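# Move the box from the closed hive onto the open hive

## Task

Lift the box that sits on the roof of the closed hive and set it down squarely on the open hive, covering its jars. Every jar must end up in its original spot, and nothing may drop freely more than a few centimetres. The arm bases are fixed at these scene positions in metres, with headings in degrees counter-clockwise from +x: arm1 at x=-0.28 y=-0.74 z=+1.15 heading +20; arm2 at x=-0.28 y=-0.23 z=+1.14 heading -9; arm3 at x=+0.89 y=-0.14 z=+1.13 heading -176; arm4 at x=+0.40 y=+0.70 z=+1.10 heading -98. At the end, release the box and move the arms away. It only counts if the box stays put without any robot holding it.

## Robot and tools

Robots: four identical i2rt Big YAM arms named arm1, arm2, arm3 and arm4. Each has six revolute joints, a two-finger gripper and a wrist camera. The wrist camera sits on top of the hand and looks toward the fingertips. Two fixed room cameras, cam_high and cam_low, also see the scene. The hand reaches roughly 1.0 m from the joint-1 axis. The arms do not coordinate with each other: if one stalls, the others keep moving.

Frame: there is one scene frame with its origin on the floor and +z up. The base positions and headings in the task are in this frame. The point called hand is halfway between the fingertips. Its z axis runs along the fingers, and the fingers open and close along its y axis.

execute_actions(actions, cameras): actions is a list holding one action or none. An action is an object keyed by arm name. Each arm gets a "joints" object whose entries are absolute joint targets (not offsets):
- joint1_rad: -2.879 to 2.879 rad. Rotates the whole arm about its base; positive is counter-clockwise seen from above, and 0 points along the base heading.
- joint2_rad: 0 to 3.141 rad. Shoulder; 0 is upper arm back and roughly level, and increasing raises it and then brings it forward.
- joint3_rad: 0 to 3.019 rad. Elbow; 0 is fully folded, and increasing opens it.
- joint4_rad: -1.692 to 1.57 rad. Hand pitch; positive tilts the fingers up.
- joint5_rad: -1.57 to 1.57 rad. Sideways hand swing; positive goes to the arm's right.
- joint6_rad: -2.094 to 2.094 rad. Hand roll; positive is clockwise when viewed from behind the hand.
- gripper_m: 0 to 0.093 m. Fingertip gap. Grip force is capped near 50 to 62 N per pad, and lower on some grippers.
Done tolerances are ±0.045, 0.14, 0.09, 0.055, 0.03 and 0.035 rad for joints 1 to 6, and ±0.003 m for the gripper.

All motions in an action start together but may finish at different times. Each joint moves at its own speed, so the hand can swing along a wide curve between postures. A joint or arm you leave out may still be driving toward an earlier target. Unknown keys or out-of-range values cause the whole call to be rejected, and nothing moves. cameras is a list drawn from arm1_cam_wrist, arm2_cam_wrist, arm3_cam_wrist, arm4_cam_wrist, cam_high, cam_low or all. If omitted, null or ["all"], every camera is returned; [] returns none. The pictures line gives the image order. Wrist images are 616x616 fisheye; room images are 896x504.

wait(seconds): 0 to 10 s. Nothing new is commanded while the scene keeps running. Returns state and images, like an empty action.

zoom_image(camera, region): enlarges part of the latest full image from a camera. region is [x0, y0, x1, y1] in pixels, with the origin at the top-left, and is at most 504x504.

read_manual(section): returns only licence text ("licences") and has no use for control.

finished_scene(scene): ends the current scene, given by its number. It is irreversible, so call it only once the box rests on its own, released, with the arms clear.

Result lines: joint_positions gives current joint values. joint_status reports how each commanded motion ended:
- off_target: the joint came to rest short of its target and may still be pushing.
- contact_stop: the joint dropped its target and holds where it stopped.
- time_out: the joint dropped its target and holds where it stopped, unless it keeps pushing toward its target or toward a nearby point (at most 0.375, 0.375, 0.113, 0.225, 0.075 and 0.3 rad away for joints 1 to 6). Such a joint is listed in on_its_own and will finish the move if the path clears. To release the push, command its reported position.
- not_followed, or "joint command not followed" with a cause: a safety check blocked that arm's targets, usually to avoid self- or arm-to-arm collision. A gripper target in the same action still runs. A blocked arm may retry the old targets with later actions until it gets valid ones.

in on_its_own, "held at" means the target being held, not the actual position. Joint torques are raw drive outputs with per-arm offset, scale and noise, so treat them only as rough contact hints. Very small target changes may not move a joint at all. A joint carrying a load sinks slightly. If any result reports a stop, the later motion, wait and finish calls in that same reply are skipped.

Cautions: a Big YAM keeps pushing after it makes contact and can push hard, so avoid driving into the hives, jars or table. Never squeeze two robots together: that fails the task at once, and a hard hit between them may too. The anti-collision check can react late and ignores fingers, gripper housings and wrist cameras. Contact through a held object does not count as robot contact. Keep every object on the table and inside the work area; anything knocked to the floor or outside fails the task. Lower the box gently rather than releasing it from a height, and avoid slips, slams and jar disturbance. Loose objects may occasionally get a brief push from outside.

Motor heat: holding loads heats the motors, even while you are composing your reply. A MOTOR HOT warning appears at 85 °C. At 100 °C an OVER-TEMPERATURE FAULT makes that whole arm and its gripper go limp until it cools, and its joints report limit_stop_at_motor_heat; resend targets afterward. Keep holding times short, and ease joints that are pushing against something.

Each tool is called after "Request:" as a command line: name --argument value for each argument, lists and objects as JSON in quotes; but a table of rows of numbers goes row by row, as --pt "numbers of a row", without its own name.

## Session

Request:
execute_actions --actions '[]'

Scene clock: 0.00 s.
Joint torques (N m, as the arm reports them, + toward a larger angle): no reading
arm1.joint_positions: joint1_rad=-0.297 joint2_rad=+0.639 joint3_rad=+1.396 joint4_rad=-1.329 joint5_rad=-0.280 joint6_rad=-0.210 gripper_m=+0.095
arm1.joint_status: not commanded
arm1.hand: x=-0.0531 y=-0.6708 z=+1.6978 quat_wxyz=(-0.486, +0.186, -0.850, -0.081) (m; scene frame)
arm2.joint_positions: joint1_rad=+0.306 joint2_rad=+0.649 joint3_rad=+1.388 joint4_rad=-1.415 joint5_rad=-0.047 joint6_rad=-0.108 gripper_m=+0.094
arm2.joint_status: not commanded
arm2.hand: x=-0.0492 y=-0.1907 z=+1.6591 quat_wxyz=(-0.436, +0.124, -0.891, -0.033) (m; scene frame)
arm3.joint_positions: joint1_rad=-0.185 joint2_rad=+0.555 joint3_rad=+1.467 joint4_rad=-1.213 joint5_rad=-0.276 joint6_rad=+0.366 gripper_m=+0.095
arm3.joint_status: not commanded
arm3.hand: x=+0.6861 y=-0.1615 z=+1.7446 quat_wxyz=(-0.181, -0.795, +0.115, +0.567) (m; scene frame)
arm4.joint_positions: joint1_rad=+0.634 joint2_rad=+0.518 joint3_rad=+1.328 joint4_rad=-1.513 joint5_rad=+0.142 joint6_rad=-0.284 gripper_m=+0.094
arm4.joint_status: not commanded
arm4.hand: x=+0.4590 y=+0.5381 z=+1.5973 quat_wxyz=(-0.288, -0.375, -0.822, +0.316) (m; scene frame)
pictures: arm1_cam_wrist, arm2_cam_wrist, arm3_cam_wrist, arm4_cam_wrist, cam_high, cam_low
Images, in order (width x height): arm1_cam_wrist 616x616, arm2_cam_wrist 616x616, arm3_cam_wrist 616x616, arm4_cam_wrist 616x616, cam_high 896x504, cam_low 896x504.

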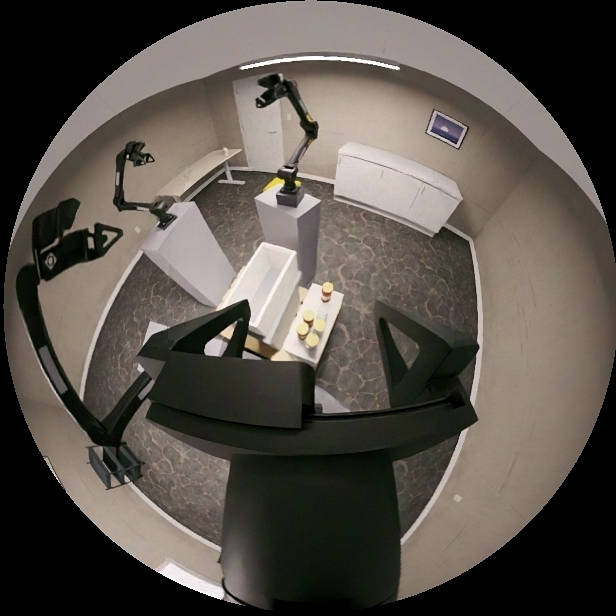

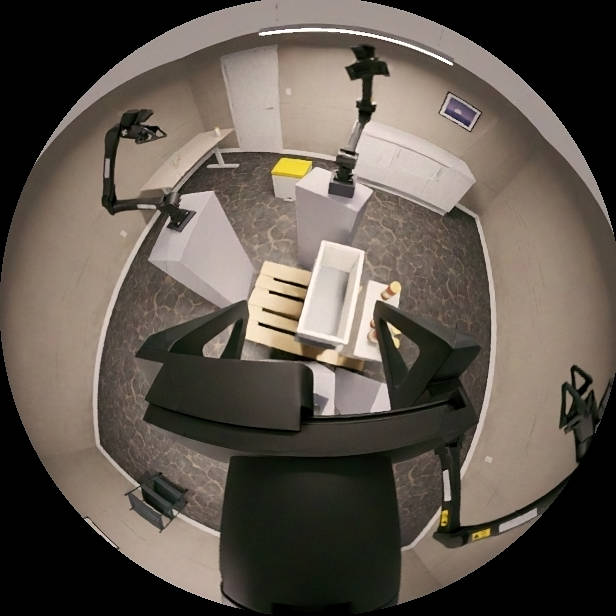

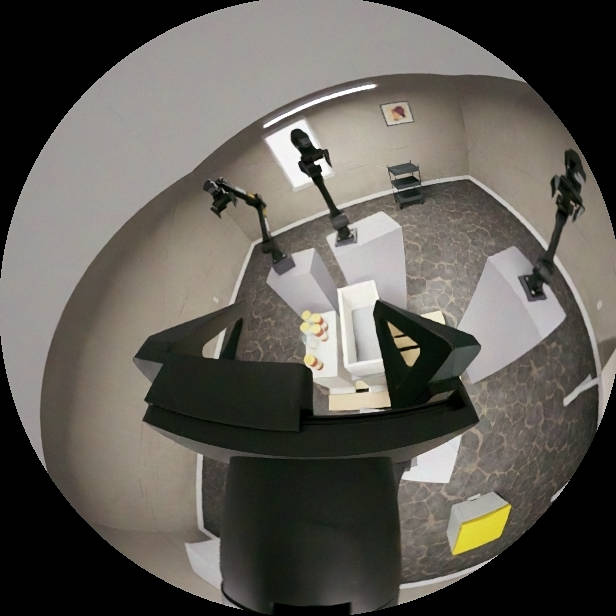

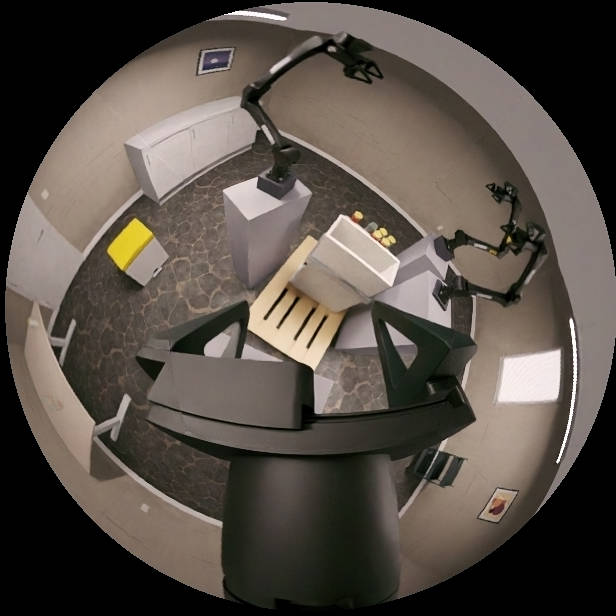

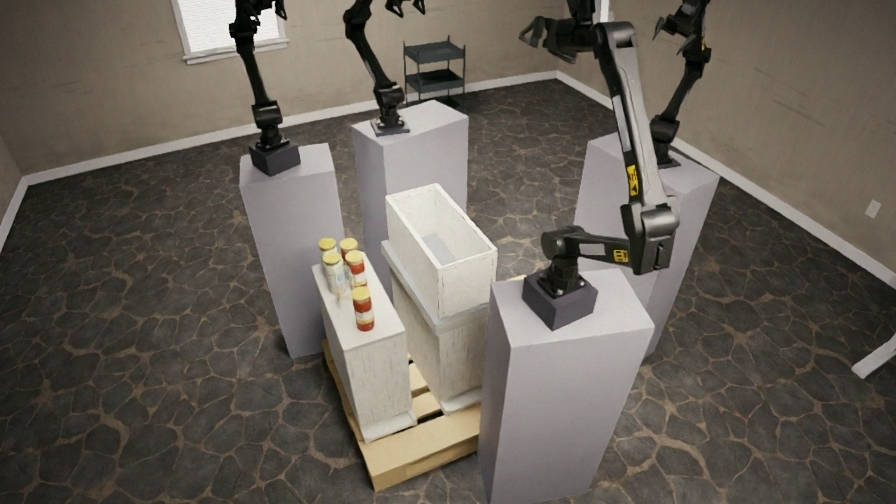

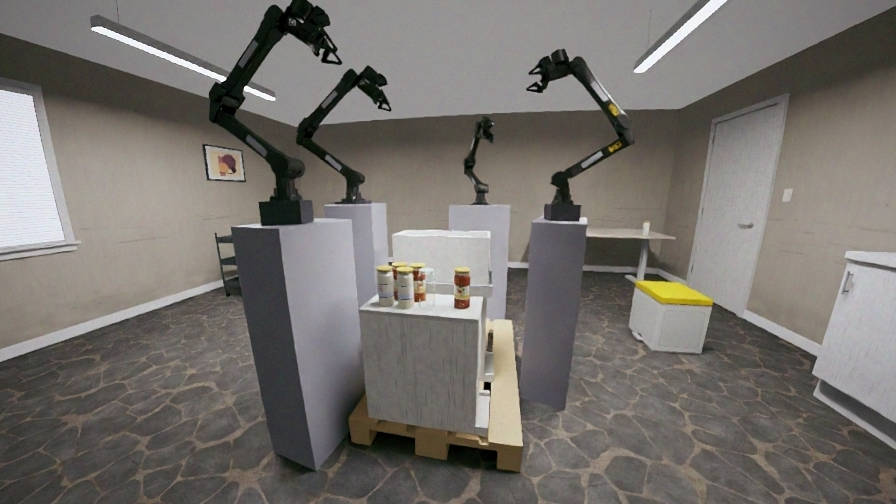

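Request:
execute_actions --actions '[{"arm1":{"joints":{"joint1_rad":-0.35,"joint2_rad":1.287,"joint3_rad":1.006,"joint4_rad":-1.29,"joint5_rad":0,"joint6_rad":0}},"arm2":{"joints":{"joint1_rad":0.157,"joint2_rad":1.287,"joint3_rad":1.006,"joint4_rad":-1.29,"joint5_rad":0,"joint6_rad":0}},"arm3":{"joints":{"joint1_rad":-0.07,"joint2_rad":1.287,"joint3_rad":1.006,"joint4_rad":-1.29,"joint5_rad":0,"joint6_rad":0}}}]'

Scene clock: 9.70 s.
Joint torques (N m, as the arm reports them, + toward a larger angle): arm1=[ 0.86 -9.02  9.29  0.72  0.17  0.15] | arm2=[-0.3  -9.89  7.99  0.85  0.06  0.13] | arm3=[ 0.55 -9.92  9.01 -0.28  0.05 -0.12] | arm4=[0.66 4.74 9.04 1.83 0.04 0.03]
arm1.joint_positions: joint1_rad=-0.345 joint2_rad=+1.299 joint3_rad=+0.974 joint4_rad=-1.297 joint5_rad=-0.002 joint6_rad=-0.011 gripper_m=+0.095
arm1.joint_status: all done
arm1.hand: x=+0.0522 y=-0.7325 z=+1.3016 quat_wxyz=(+0.020, +0.010, -1.000, +0.004) (m; scene frame)
arm2.joint_positions: joint1_rad=+0.160 joint2_rad=+1.293 joint3_rad=+1.001 joint4_rad=-1.301 joint5_rad=-0.001 joint6_rad=-0.009 gripper_m=+0.094
arm2.joint_status: all done
arm2.hand: x=+0.0662 y=-0.2291 z=+1.3005 quat_wxyz=(+0.006, +0.006, -1.000, -0.005) (m; scene frame)
arm3.joint_positions: joint1_rad=-0.082 joint2_rad=+1.291 joint3_rad=+0.976 joint4_rad=-1.279 joint5_rad=-0.003 joint6_rad=+0.016 gripper_m=+0.095
arm3.joint_status: all done
arm3.hand: x=+0.5516 y=-0.1335 z=+1.2743 quat_wxyz=(-0.002, -1.000, +0.018, -0.015) (m; scene frame)
arm4.joint_positions: joint1_rad=+0.634 joint2_rad=+0.518 joint3_rad=+1.328 joint4_rad=-1.513 joint5_rad=+0.142 joint6_rad=-0.284 gripper_m=+0.094
arm4.joint_status: not commanded
arm4.hand: x=+0.4590 y=+0.5381 z=+1.5973 quat_wxyz=(-0.288, -0.375, -0.822, +0.316) (m; scene frame)
pictures: arm1_cam_wrist, arm2_cam_wrist, arm3_cam_wrist, arm4_cam_wrist, cam_high, cam_low
Images, in order (width x height): arm1_cam_wrist 616x616, arm2_cam_wrist 616x616, arm3_cam_wrist 616x616, arm4_cam_wrist 616x616, cam_high 896x504, cam_low 896x504.

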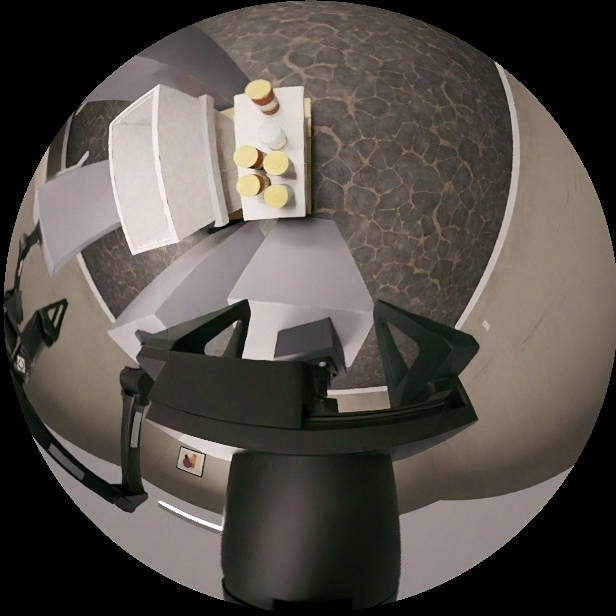

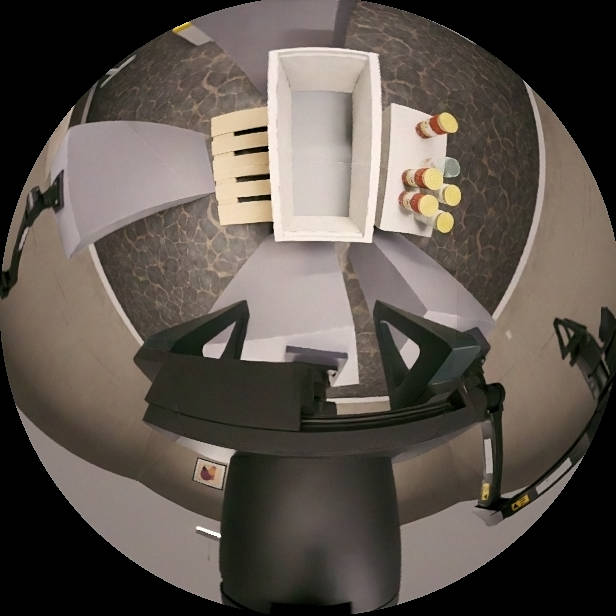

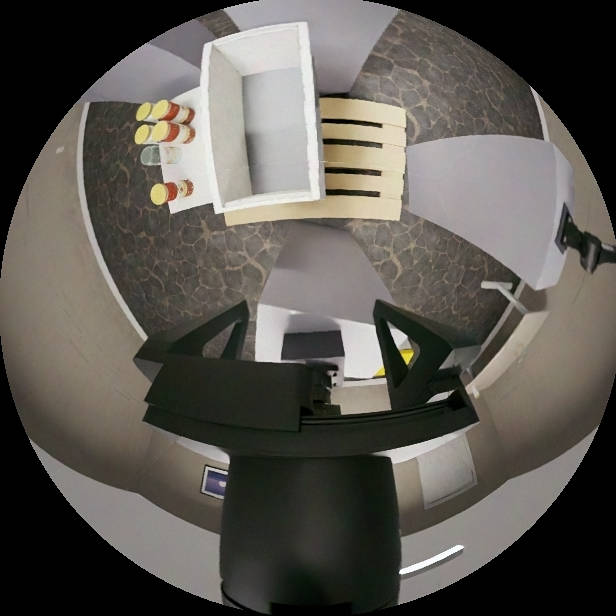

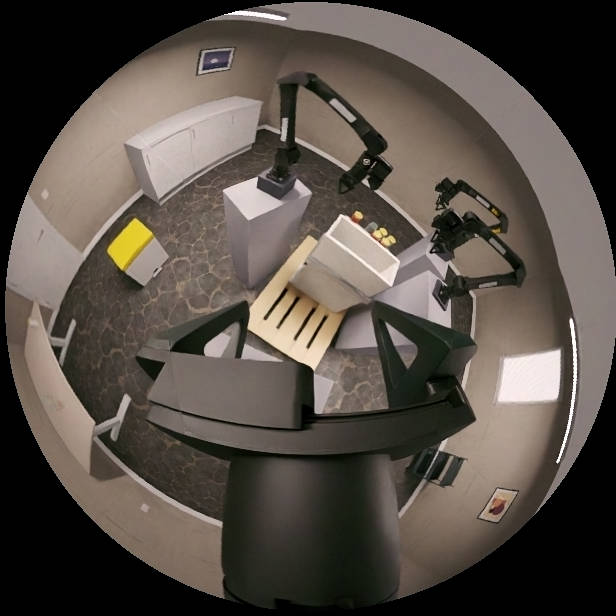

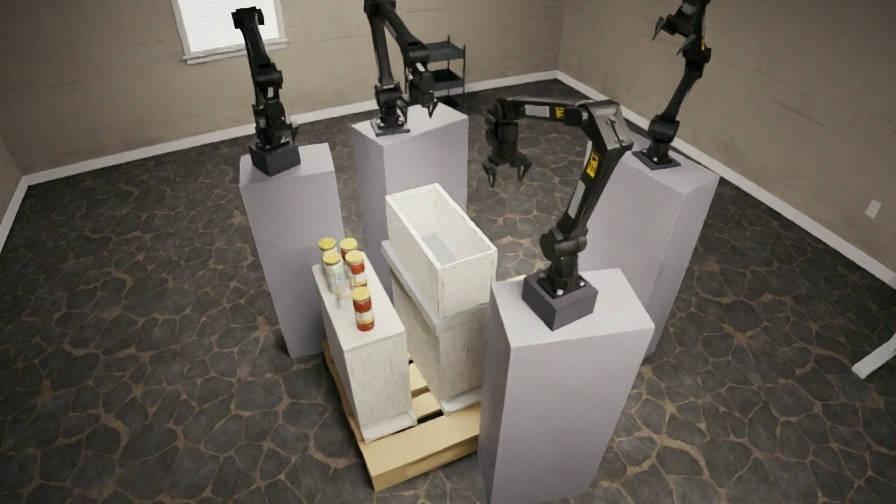

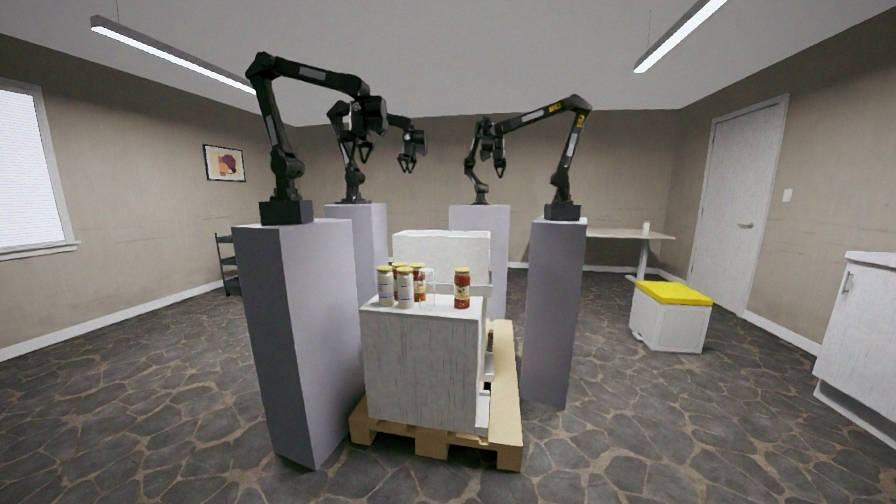

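Request:
execute_actions --actions '[{"arm1":{"joints":{"joint1_rad":-1.2}},"arm2":{"joints":{"joint1_rad":0.042,"joint2_rad":1.77,"joint3_rad":0.59,"joint4_rad":-0.377,"joint5_rad":0,"joint6_rad":1.455}},"arm3":{"joints":{"joint1_rad":0.208,"joint2_rad":1.87,"joint3_rad":0.88,"joint4_rad":-0.55,"joint5_rad":0,"joint6_rad":-1.293}}}]' --cameras '["arm2_cam_wrist","arm3_cam_wrist","cam_high","cam_low"]'

Scene clock: 19.80 s.
Joint torques (N m, as the arm reports them, + toward a larger angle): arm1=[ 1.58 -8.77  9.3   0.69  0.08  0.15] | arm2=[  0.13 -12.21   3.47   0.93   0.07   0.12] | arm3=[ -0.27 -14.86   4.31   0.69  -0.15  -0.13] | arm4=[0.66 4.6  9.02 1.83 0.05 0.03]
arm1.joint_positions: joint1_rad=-1.202 joint2_rad=+1.299 joint3_rad=+0.974 joint4_rad=-1.297 joint5_rad=+0.000 joint6_rad=-0.009 gripper_m=+0.095
arm1.joint_status: all done
arm1.hand: x=-0.0612 y=-0.9869 z=+1.3031 quat_wxyz=(+0.016, -0.407, -0.913, -0.008) (m; scene frame)
arm2.joint_positions: joint1_rad=+0.035 joint2_rad=+1.774 joint3_rad=+0.586 joint4_rad=-0.393 joint5_rad=-0.001 joint6_rad=+1.446 gripper_m=+0.094
arm2.joint_status: all done
arm2.hand: x=+0.0272 y=-0.2647 z=+1.0296 quat_wxyz=(+0.005, -0.706, -0.708, -0.003) (m; scene frame)
arm3.joint_positions: joint1_rad=+0.211 joint2_rad=+1.871 joint3_rad=+0.875 joint4_rad=-0.564 joint5_rad=-0.001 joint6_rad=-1.277 gripper_m=+0.095
arm3.joint_status: all done
arm3.hand: x=+0.4988 y=-0.2502 z=+1.0309 quat_wxyz=(+0.000, -0.715, -0.700, +0.003) (m; scene frame)
arm4.joint_positions: joint1_rad=+0.634 joint2_rad=+0.518 joint3_rad=+1.328 joint4_rad=-1.513 joint5_rad=+0.142 joint6_rad=-0.284 gripper_m=+0.094
arm4.joint_status: not commanded
arm4.hand: x=+0.4590 y=+0.5381 z=+1.5973 quat_wxyz=(-0.288, -0.375, -0.822, +0.316) (m; scene frame)
pictures: arm2_cam_wrist, arm3_cam_wrist, cam_high, cam_low
Images, in order (width x height): arm2_cam_wrist 616x616, arm3_cam_wrist 616x616, cam_high 896x504, cam_low 896x504.

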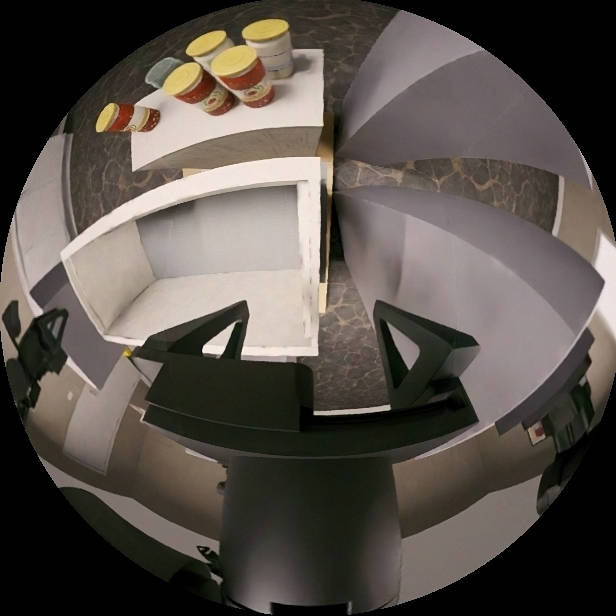

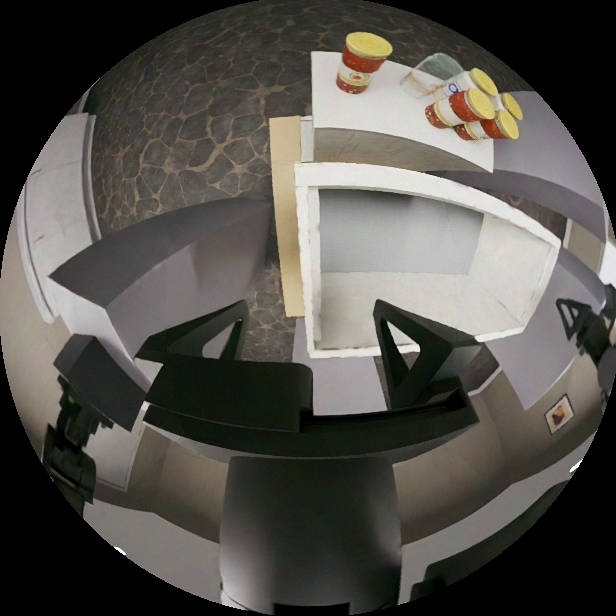

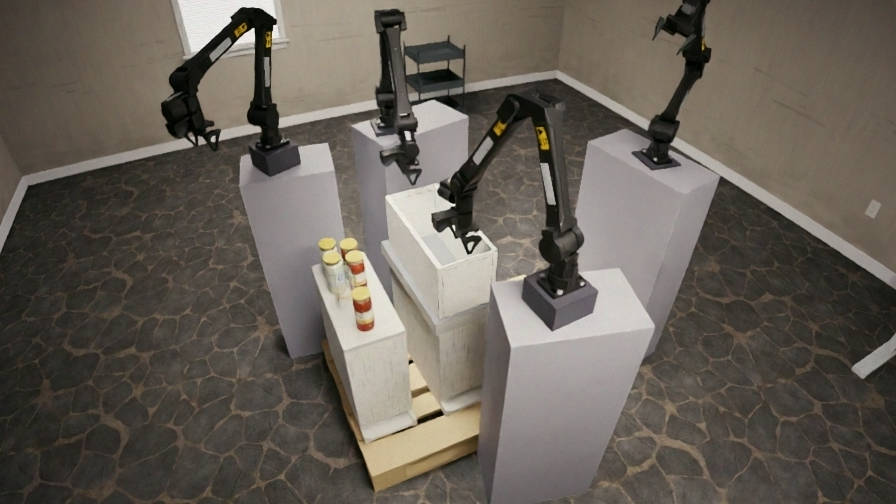

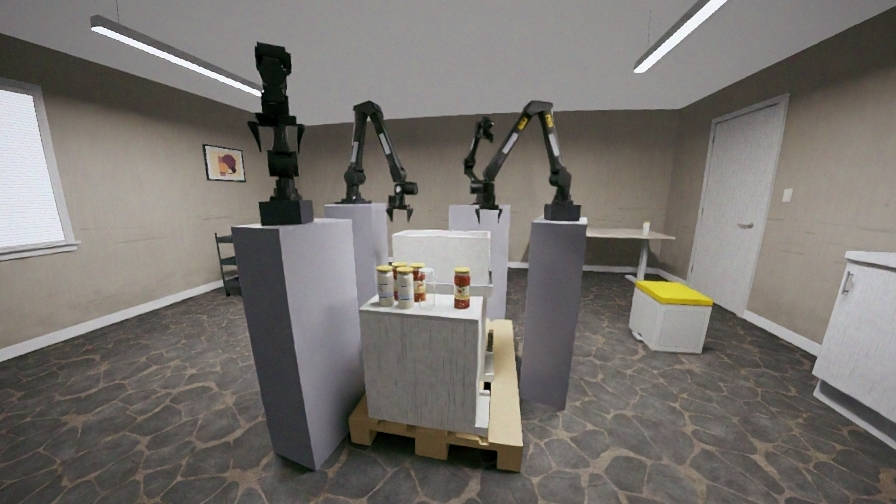

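Request:
execute_actions --actions '[{"arm2":{"joints":{"joint1_rad":0.09,"joint2_rad":2.146,"joint3_rad":0.632,"joint4_rad":-0.035,"joint6_rad":1.48}},"arm3":{"joints":{"joint1_rad":0.165,"joint2_rad":2.152,"joint3_rad":0.90,"joint4_rad":-0.30,"joint6_rad":-1.39}}}]' --cameras '["arm2_cam_wrist","arm3_cam_wrist","cam_low"]'

Request:
zoom_image --camera "cam_low" --region '[340,170,540,330]'

Scene clock: 30.67 s.
Joint torques (N m, as the arm reports them, + toward a larger angle): arm1=[ 1.58 -8.82  9.3   0.7   0.08  0.14] | arm2=[ -0.18 -14.05   1.24   0.99   0.09   0.09] | arm3=[ -0.82 -16.74   2.7    0.61  -0.15  -0.13] | arm4=[0.67 4.64 9.03 1.83 0.04 0.03]
arm1.joint_positions: joint1_rad=-1.202 joint2_rad=+1.299 joint3_rad=+0.974 joint4_rad=-1.297 joint5_rad=+0.000 joint6_rad=-0.009 gripper_m=+0.095
arm1.joint_status: not commanded
arm1.hand: x=-0.0612 y=-0.9869 z=+1.3031 quat_wxyz=(+0.016, -0.407, -0.913, -0.008) (m; scene frame)
arm2.joint_positions: joint1_rad=+0.089 joint2_rad=+2.148 joint3_rad=+0.628 joint4_rad=-0.052 joint5_rad=-0.001 joint6_rad=+1.471 gripper_m=+0.094
arm2.joint_status: all done
arm2.hand: x=+0.0295 y=-0.2476 z=+0.9258 quat_wxyz=(+0.001, -0.696, -0.718, -0.006) (m; scene frame)
arm3.joint_positions: joint1_rad=+0.175 joint2_rad=+2.164 joint3_rad=+0.889 joint4_rad=-0.314 joint5_rad=-0.001 joint6_rad=-1.374 gripper_m=+0.095
arm3.joint_status: all done
arm3.hand: x=+0.5077 y=-0.2331 z=+0.9202 quat_wxyz=(-0.008, -0.693, -0.721, -0.009) (m; scene frame)
arm4.joint_positions: joint1_rad=+0.634 joint2_rad=+0.518 joint3_rad=+1.328 joint4_rad=-1.513 joint5_rad=+0.142 joint6_rad=-0.284 gripper_m=+0.094
arm4.joint_status: not commanded
arm4.hand: x=+0.4590 y=+0.5381 z=+1.5973 quat_wxyz=(-0.288, -0.375, -0.822, +0.316) (m; scene frame)
pictures: arm2_cam_wrist, arm3_cam_wrist, cam_low
Images, in order (width x height): arm2_cam_wrist 616x616, arm3_cam_wrist 616x616, cam_low 896x504.

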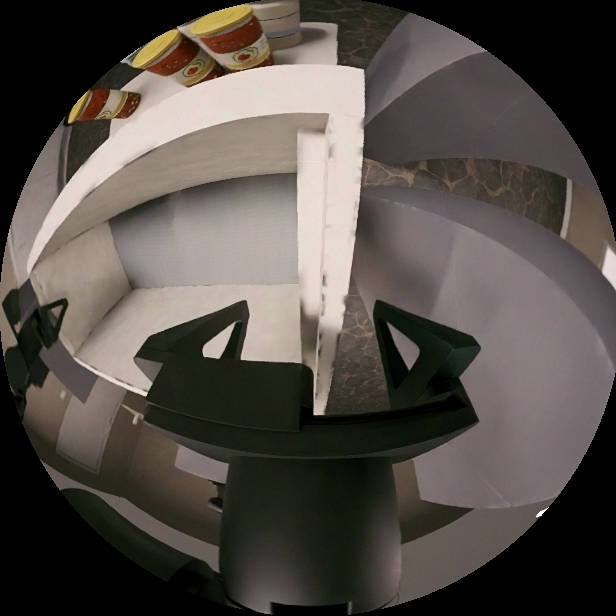

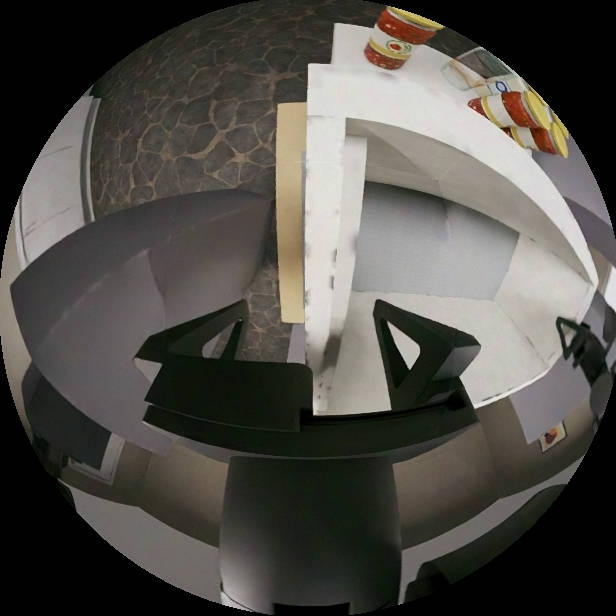

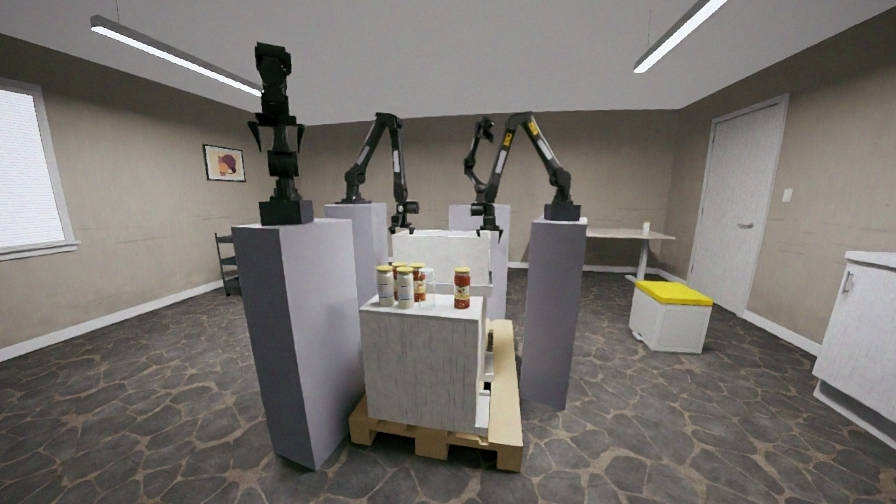

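Region (340, 170, 540, 330) of cam_low's 896x504 image, scaled by 2.520, with more detail than that image has; it fills the top 403 rows of this view, and the rest is white.

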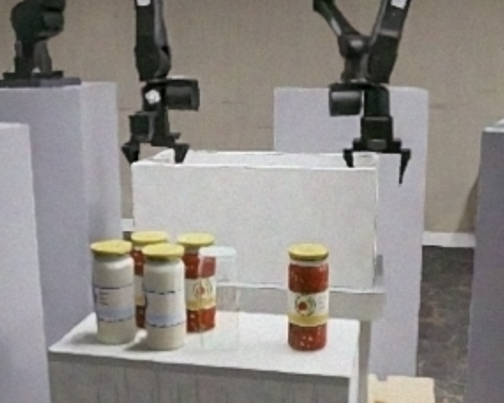

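Request:
execute_actions --actions '[{"arm2":{"joints":{"gripper_m":0.0}},"arm3":{"joints":{"joint3_rad":0.915,"gripper_m":0.0}}}]' --cameras '["arm2_cam_wrist","arm3_cam_wrist"]'

Scene clock: 36.37 s.
Joint torques (N m, as the arm reports them, + toward a larger angle): arm1=[ 1.59 -8.84  9.29  0.71  0.09  0.14] | arm2=[ -0.25 -13.71   1.08   1.02   0.03   0.03] | arm3=[ -0.89 -16.9    3.04   0.38  -0.21  -0.21] | arm4=[0.6  4.71 9.05 1.85 0.04 0.02]
arm1.joint_positions: joint1_rad=-1.202 joint2_rad=+1.299 joint3_rad=+0.974 joint4_rad=-1.297 joint5_rad=+0.000 joint6_rad=-0.009 gripper_m=+0.095
arm1.joint_status: not commanded
arm1.hand: x=-0.0612 y=-0.9869 z=+1.3031 quat_wxyz=(+0.016, -0.407, -0.913, -0.008) (m; scene frame)
arm2.joint_positions: joint1_rad=+0.089 joint2_rad=+2.149 joint3_rad=+0.626 joint4_rad=-0.052 joint5_rad=+0.001 joint6_rad=+1.478 gripper_m=+0.018
arm2.joint_status: gripper_m off_target (ended at +0.018, target +0.000)
arm2.hand: x=+0.0280 y=-0.2477 z=+0.9255 quat_wxyz=(+0.001, -0.698, -0.716, -0.005) (m; scene frame)
arm3.joint_positions: joint1_rad=+0.175 joint2_rad=+2.164 joint3_rad=+0.900 joint4_rad=-0.307 joint5_rad=+0.001 joint6_rad=-1.367 gripper_m=+0.019
arm3.joint_status: gripper_m off_target (ended at +0.019, target +0.000); the others done
arm3.hand: x=+0.4995 y=-0.2348 z=+0.9214 quat_wxyz=(-0.002, -0.696, -0.718, -0.002) (m; scene frame)
arm4.joint_positions: joint1_rad=+0.634 joint2_rad=+0.518 joint3_rad=+1.328 joint4_rad=-1.513 joint5_rad=+0.142 joint6_rad=-0.284 gripper_m=+0.094
arm4.joint_status: not commanded
arm4.hand: x=+0.4590 y=+0.5381 z=+1.5973 quat_wxyz=(-0.288, -0.375, -0.822, +0.316) (m; scene frame)
pictures: arm2_cam_wrist, arm3_cam_wrist
Images, in order (width x height): arm2_cam_wrist 616x616, arm3_cam_wrist 616x616.

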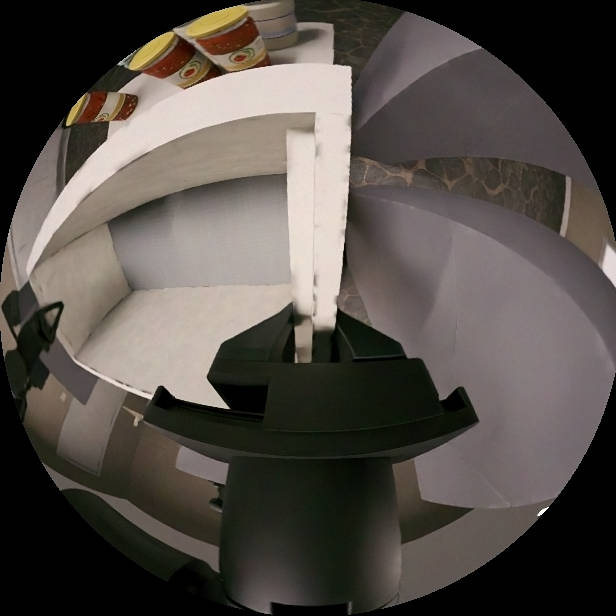

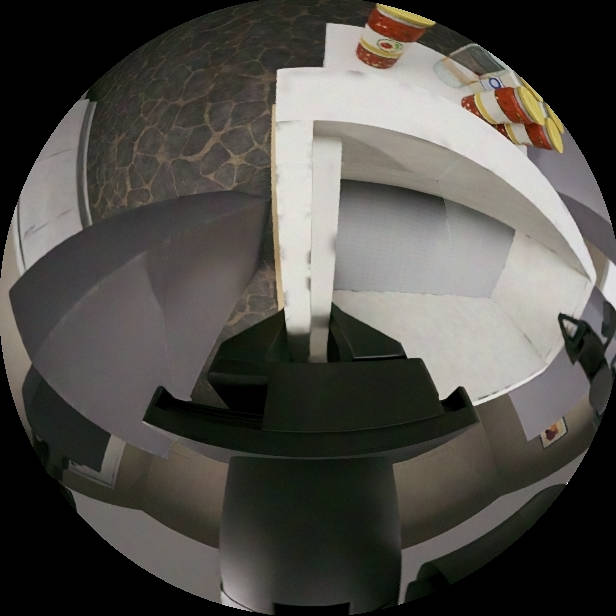

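Request:
execute_actions --actions '[{"arm2":{"joints":{"joint2_rad":1.835,"joint3_rad":0.585,"joint4_rad":-0.305}},"arm3":{"joints":{"joint2_rad":1.925,"joint3_rad":0.88,"joint4_rad":-0.505}}}]' --cameras '["cam_low"]'

Request:
execute_actions --actions '[{"arm2":{"joints":{"joint2_rad":1.53,"joint3_rad":0.612,"joint4_rad":-0.63}},"arm3":{"joints":{"joint2_rad":1.705,"joint3_rad":0.91,"joint4_rad":-0.75}}}]' --cameras '["arm2_cam_wrist","arm3_cam_wrist","cam_low","cam_high"]'

Scene clock: 41.77 s.
Joint torques (N m, as the arm reports them, + toward a larger angle): arm1=[ 1.61 -8.81  9.31  0.74  0.08  0.14] | arm2=[ -0.84 -15.01   2.41  -0.36   0.14   0.04] | arm3=[ -0.47 -17.99   4.02  -1.06  -0.29  -0.21] | arm4=[0.66 4.65 9.03 1.82 0.04 0.03]
arm1.joint_positions: joint1_rad=-1.202 joint2_rad=+1.299 joint3_rad=+0.974 joint4_rad=-1.297 joint5_rad=+0.000 joint6_rad=-0.009 gripper_m=+0.095
arm1.joint_status: not commanded
arm1.hand: x=-0.0612 y=-0.9869 z=+1.3031 quat_wxyz=(+0.016, -0.407, -0.913, -0.008) (m; scene frame)
arm2.joint_positions: joint1_rad=+0.089 joint2_rad=+1.875 joint3_rad=+0.582 joint4_rad=-0.283 joint5_rad=-0.002 joint6_rad=+1.478 gripper_m=+0.018
arm2.joint_status: all done
arm2.hand: x=+0.0283 y=-0.2480 z=+1.0007 quat_wxyz=(+0.002, -0.698, -0.716, -0.005) (m; scene frame)
arm3.joint_positions: joint1_rad=+0.172 joint2_rad=+1.966 joint3_rad=+0.869 joint4_rad=-0.474 joint5_rad=+0.003 joint6_rad=-1.367 gripper_m=+0.019
arm3.joint_status: all done
arm3.hand: x=+0.4996 y=-0.2329 z=+0.9928 quat_wxyz=(-0.001, -0.697, -0.717, -0.003) (m; scene frame)
arm4.joint_positions: joint1_rad=+0.634 joint2_rad=+0.518 joint3_rad=+1.328 joint4_rad=-1.513 joint5_rad=+0.142 joint6_rad=-0.284 gripper_m=+0.094
arm4.joint_status: not commanded
arm4.hand: x=+0.4590 y=+0.5381 z=+1.5973 quat_wxyz=(-0.288, -0.375, -0.822, +0.316) (m; scene frame)
pictures: cam_low
Images, in order (width x height): cam_low 896x504.

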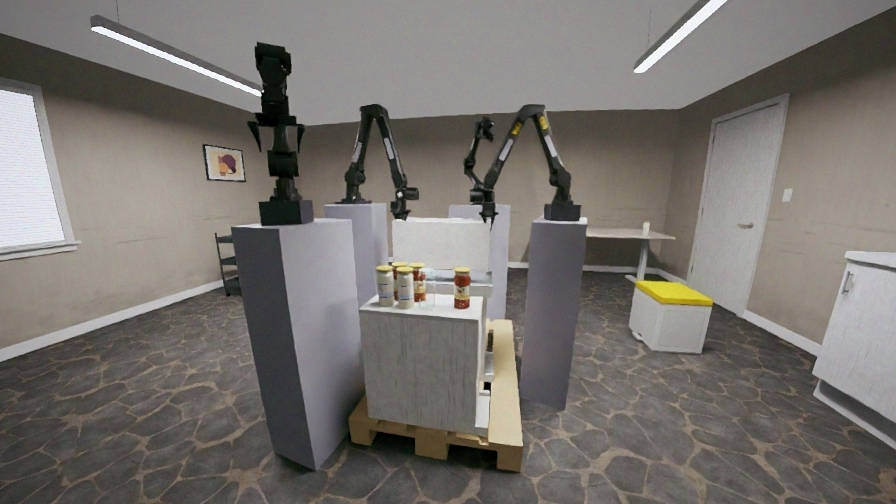

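Scene clock: 42.80 s.
Joint torques (N m, as the arm reports them, + toward a larger angle): arm1=[ 1.63 -8.72  9.33  0.73  0.08  0.14] | arm2=[  0.03 -13.32   6.63  -1.34   0.12   0.06] | arm3=[ -0.55 -16.4    6.58  -1.66  -0.34  -0.17] | arm4=[0.73 4.72 9.05 1.83 0.04 0.02]
arm1.joint_positions: joint1_rad=-1.202 joint2_rad=+1.299 joint3_rad=+0.974 joint4_rad=-1.297 joint5_rad=+0.000 joint6_rad=-0.009 gripper_m=+0.095
arm1.joint_status: not commanded
arm1.hand: x=-0.0612 y=-0.9869 z=+1.3031 quat_wxyz=(+0.016, -0.407, -0.913, -0.008) (m; scene frame)
arm2.joint_positions: joint1_rad=+0.089 joint2_rad=+1.565 joint3_rad=+0.587 joint4_rad=-0.584 joint5_rad=-0.001 joint6_rad=+1.476 gripper_m=+0.018
arm2.joint_status: all done
arm2.hand: x=+0.0271 y=-0.2488 z=+1.0896 quat_wxyz=(-0.003, -0.697, -0.717, -0.010) (m; scene frame)
arm3.joint_positions: joint1_rad=+0.172 joint2_rad=+1.740 joint3_rad=+0.883 joint4_rad=-0.703 joint5_rad=+0.004 joint6_rad=-1.371 gripper_m=+0.019
arm3.joint_status: all done
arm3.hand: x=+0.4981 y=-0.2329 z=+1.0826 quat_wxyz=(+0.002, -0.695, -0.719, +0.002) (m; scene frame)
arm4.joint_positions: joint1_rad=+0.634 joint2_rad=+0.518 joint3_rad=+1.328 joint4_rad=-1.513 joint5_rad=+0.142 joint6_rad=-0.284 gripper_m=+0.094
arm4.joint_status: not commanded
arm4.hand: x=+0.4590 y=+0.5381 z=+1.5973 quat_wxyz=(-0.288, -0.375, -0.822, +0.316) (m; scene frame)
pictures: arm2_cam_wrist, arm3_cam_wrist, cam_high, cam_low
Images, in order (width x height): arm2_cam_wrist 616x616, arm3_cam_wrist 616x616, cam_high 896x504, cam_low 896x504.

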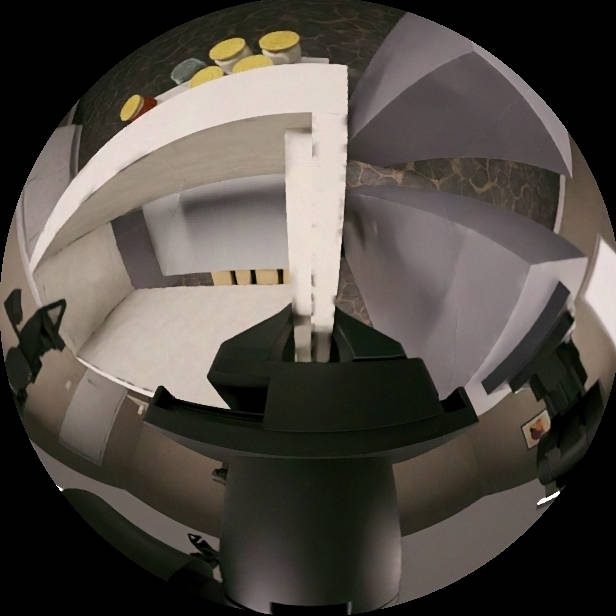

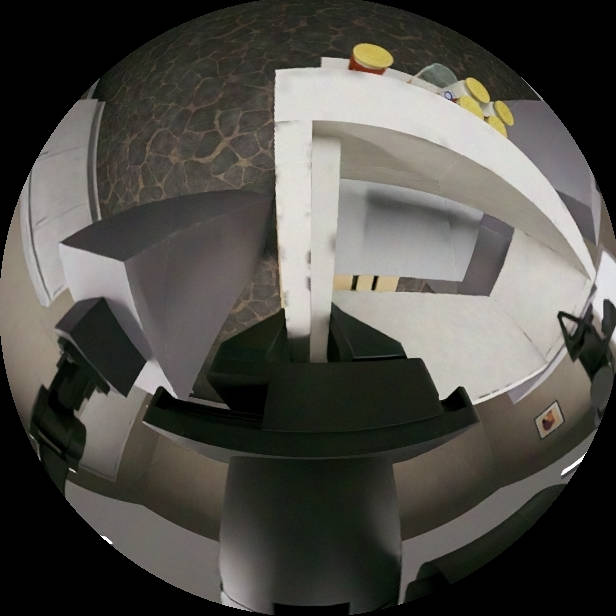

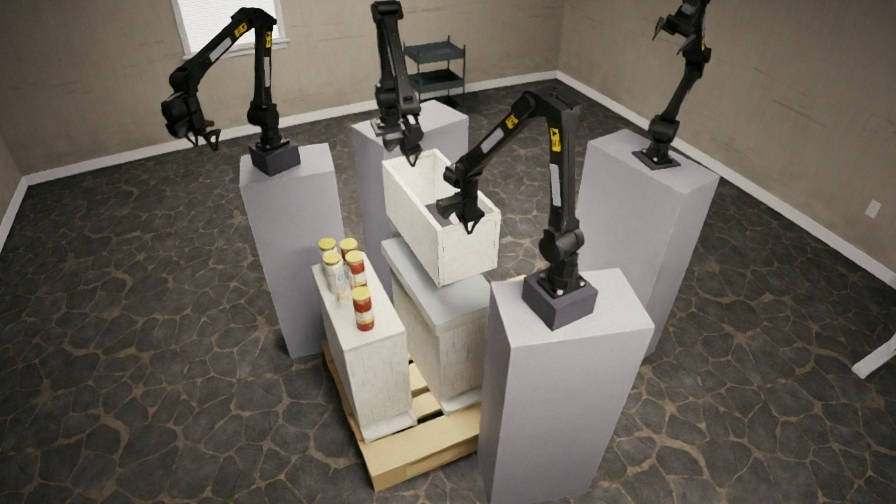

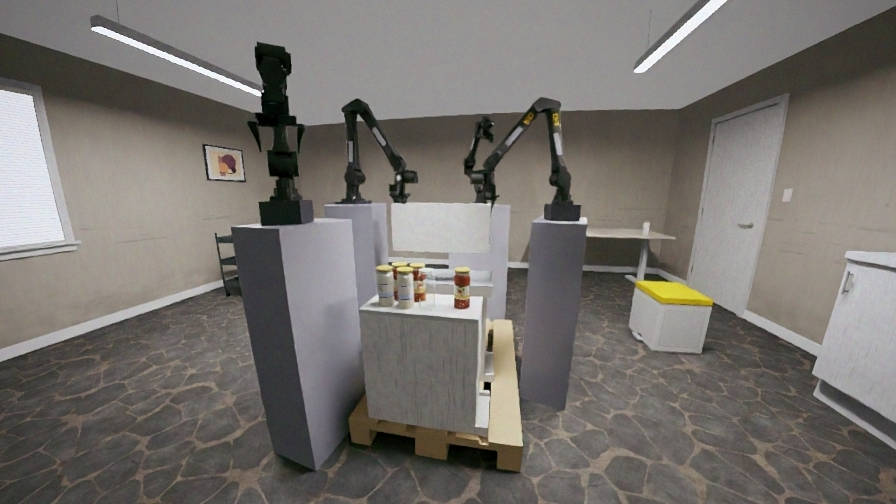

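Request:
execute_actions --actions '[{"arm1":{"joints":{"joint1_rad":-1.5}},"arm2":{"joints":{"joint1_rad":-0.274,"joint2_rad":1.496,"joint3_rad":0.71,"joint4_rad":-0.718,"joint6_rad":1.117}},"arm3":{"joints":{"joint1_rad":0.419,"joint2_rad":1.737,"joint3_rad":1.09,"joint4_rad":-0.853,"joint6_rad":-1.117}}}]' --cameras '["cam_low","cam_high"]'

Scene clock: 51.30 s.
Joint torques (N m, as the arm reports them, + toward a larger angle): arm1=[ 2.09 -8.8   9.29  0.7   0.07  0.15] | arm2=[ -0.19 -15.11   8.12  -0.61   0.15   0.02] | arm3=[ -0.32 -19.68   8.57  -1.29  -0.62   0.03] | arm4=[0.72 4.78 9.04 1.82 0.04 0.02]
arm1.joint_positions: joint1_rad=-1.508 joint2_rad=+1.299 joint3_rad=+0.974 joint4_rad=-1.297 joint5_rad=+0.000 joint6_rad=-0.009 gripper_m=+0.095
arm1.joint_status: all done
arm1.hand: x=-0.1473 y=-1.0420 z=+1.3028 quat_wxyz=(+0.014, -0.541, -0.841, -0.012) (m; scene frame)
arm2.joint_positions: joint1_rad=-0.270 joint2_rad=+1.552 joint3_rad=+0.670 joint4_rad=-0.688 joint5_rad=-0.004 joint6_rad=+1.117 gripper_m=+0.018
arm2.joint_status: all done
arm2.hand: x=+0.0208 y=-0.3629 z=+1.1110 quat_wxyz=(+0.000, -0.697, -0.717, -0.008) (m; scene frame)
arm3.joint_positions: joint1_rad=+0.419 joint2_rad=+1.789 joint3_rad=+1.040 joint4_rad=-0.816 joint5_rad=+0.011 joint6_rad=-1.114 gripper_m=+0.019
arm3.joint_status: all done
arm3.hand: x=+0.4913 y=-0.3468 z=+1.1045 quat_wxyz=(+0.004, -0.699, -0.715, -0.001) (m; scene frame)
arm4.joint_positions: joint1_rad=+0.634 joint2_rad=+0.518 joint3_rad=+1.328 joint4_rad=-1.513 joint5_rad=+0.142 joint6_rad=-0.284 gripper_m=+0.094
arm4.joint_status: not commanded
arm4.hand: x=+0.4590 y=+0.5381 z=+1.5973 quat_wxyz=(-0.288, -0.375, -0.822, +0.316) (m; scene frame)
pictures: cam_high, cam_low
Images, in order (width x height): cam_high 896x504, cam_low 896x504.

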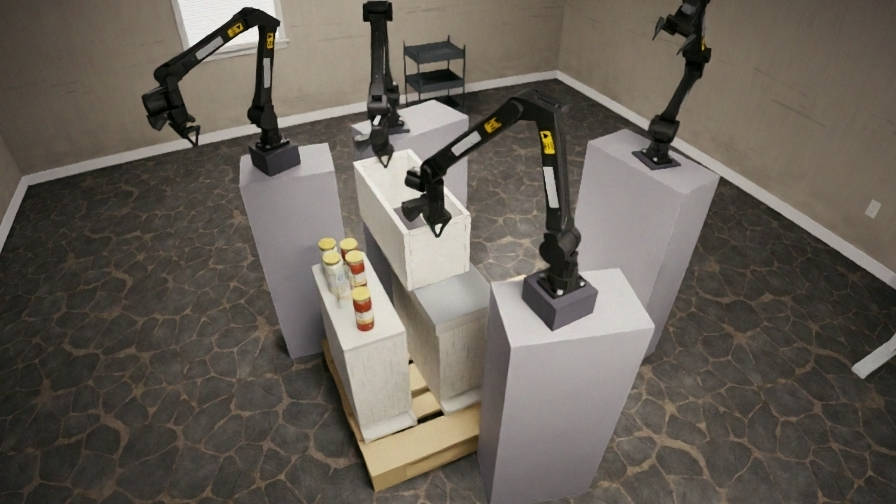

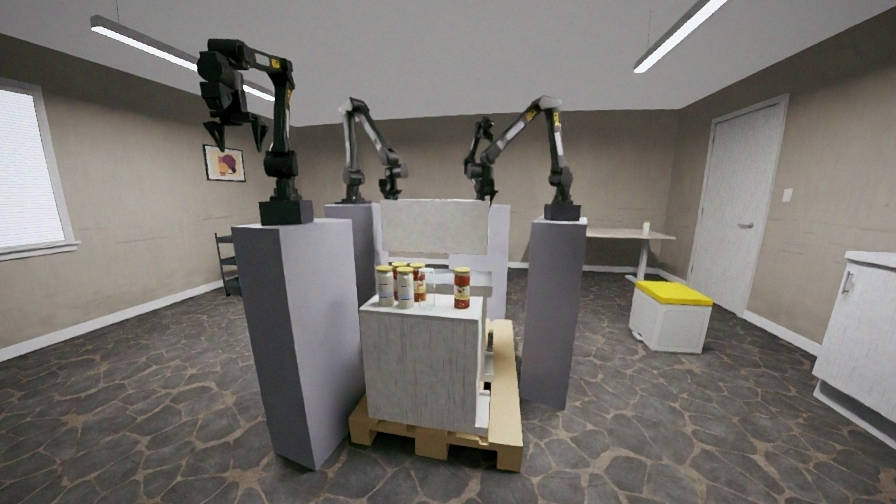

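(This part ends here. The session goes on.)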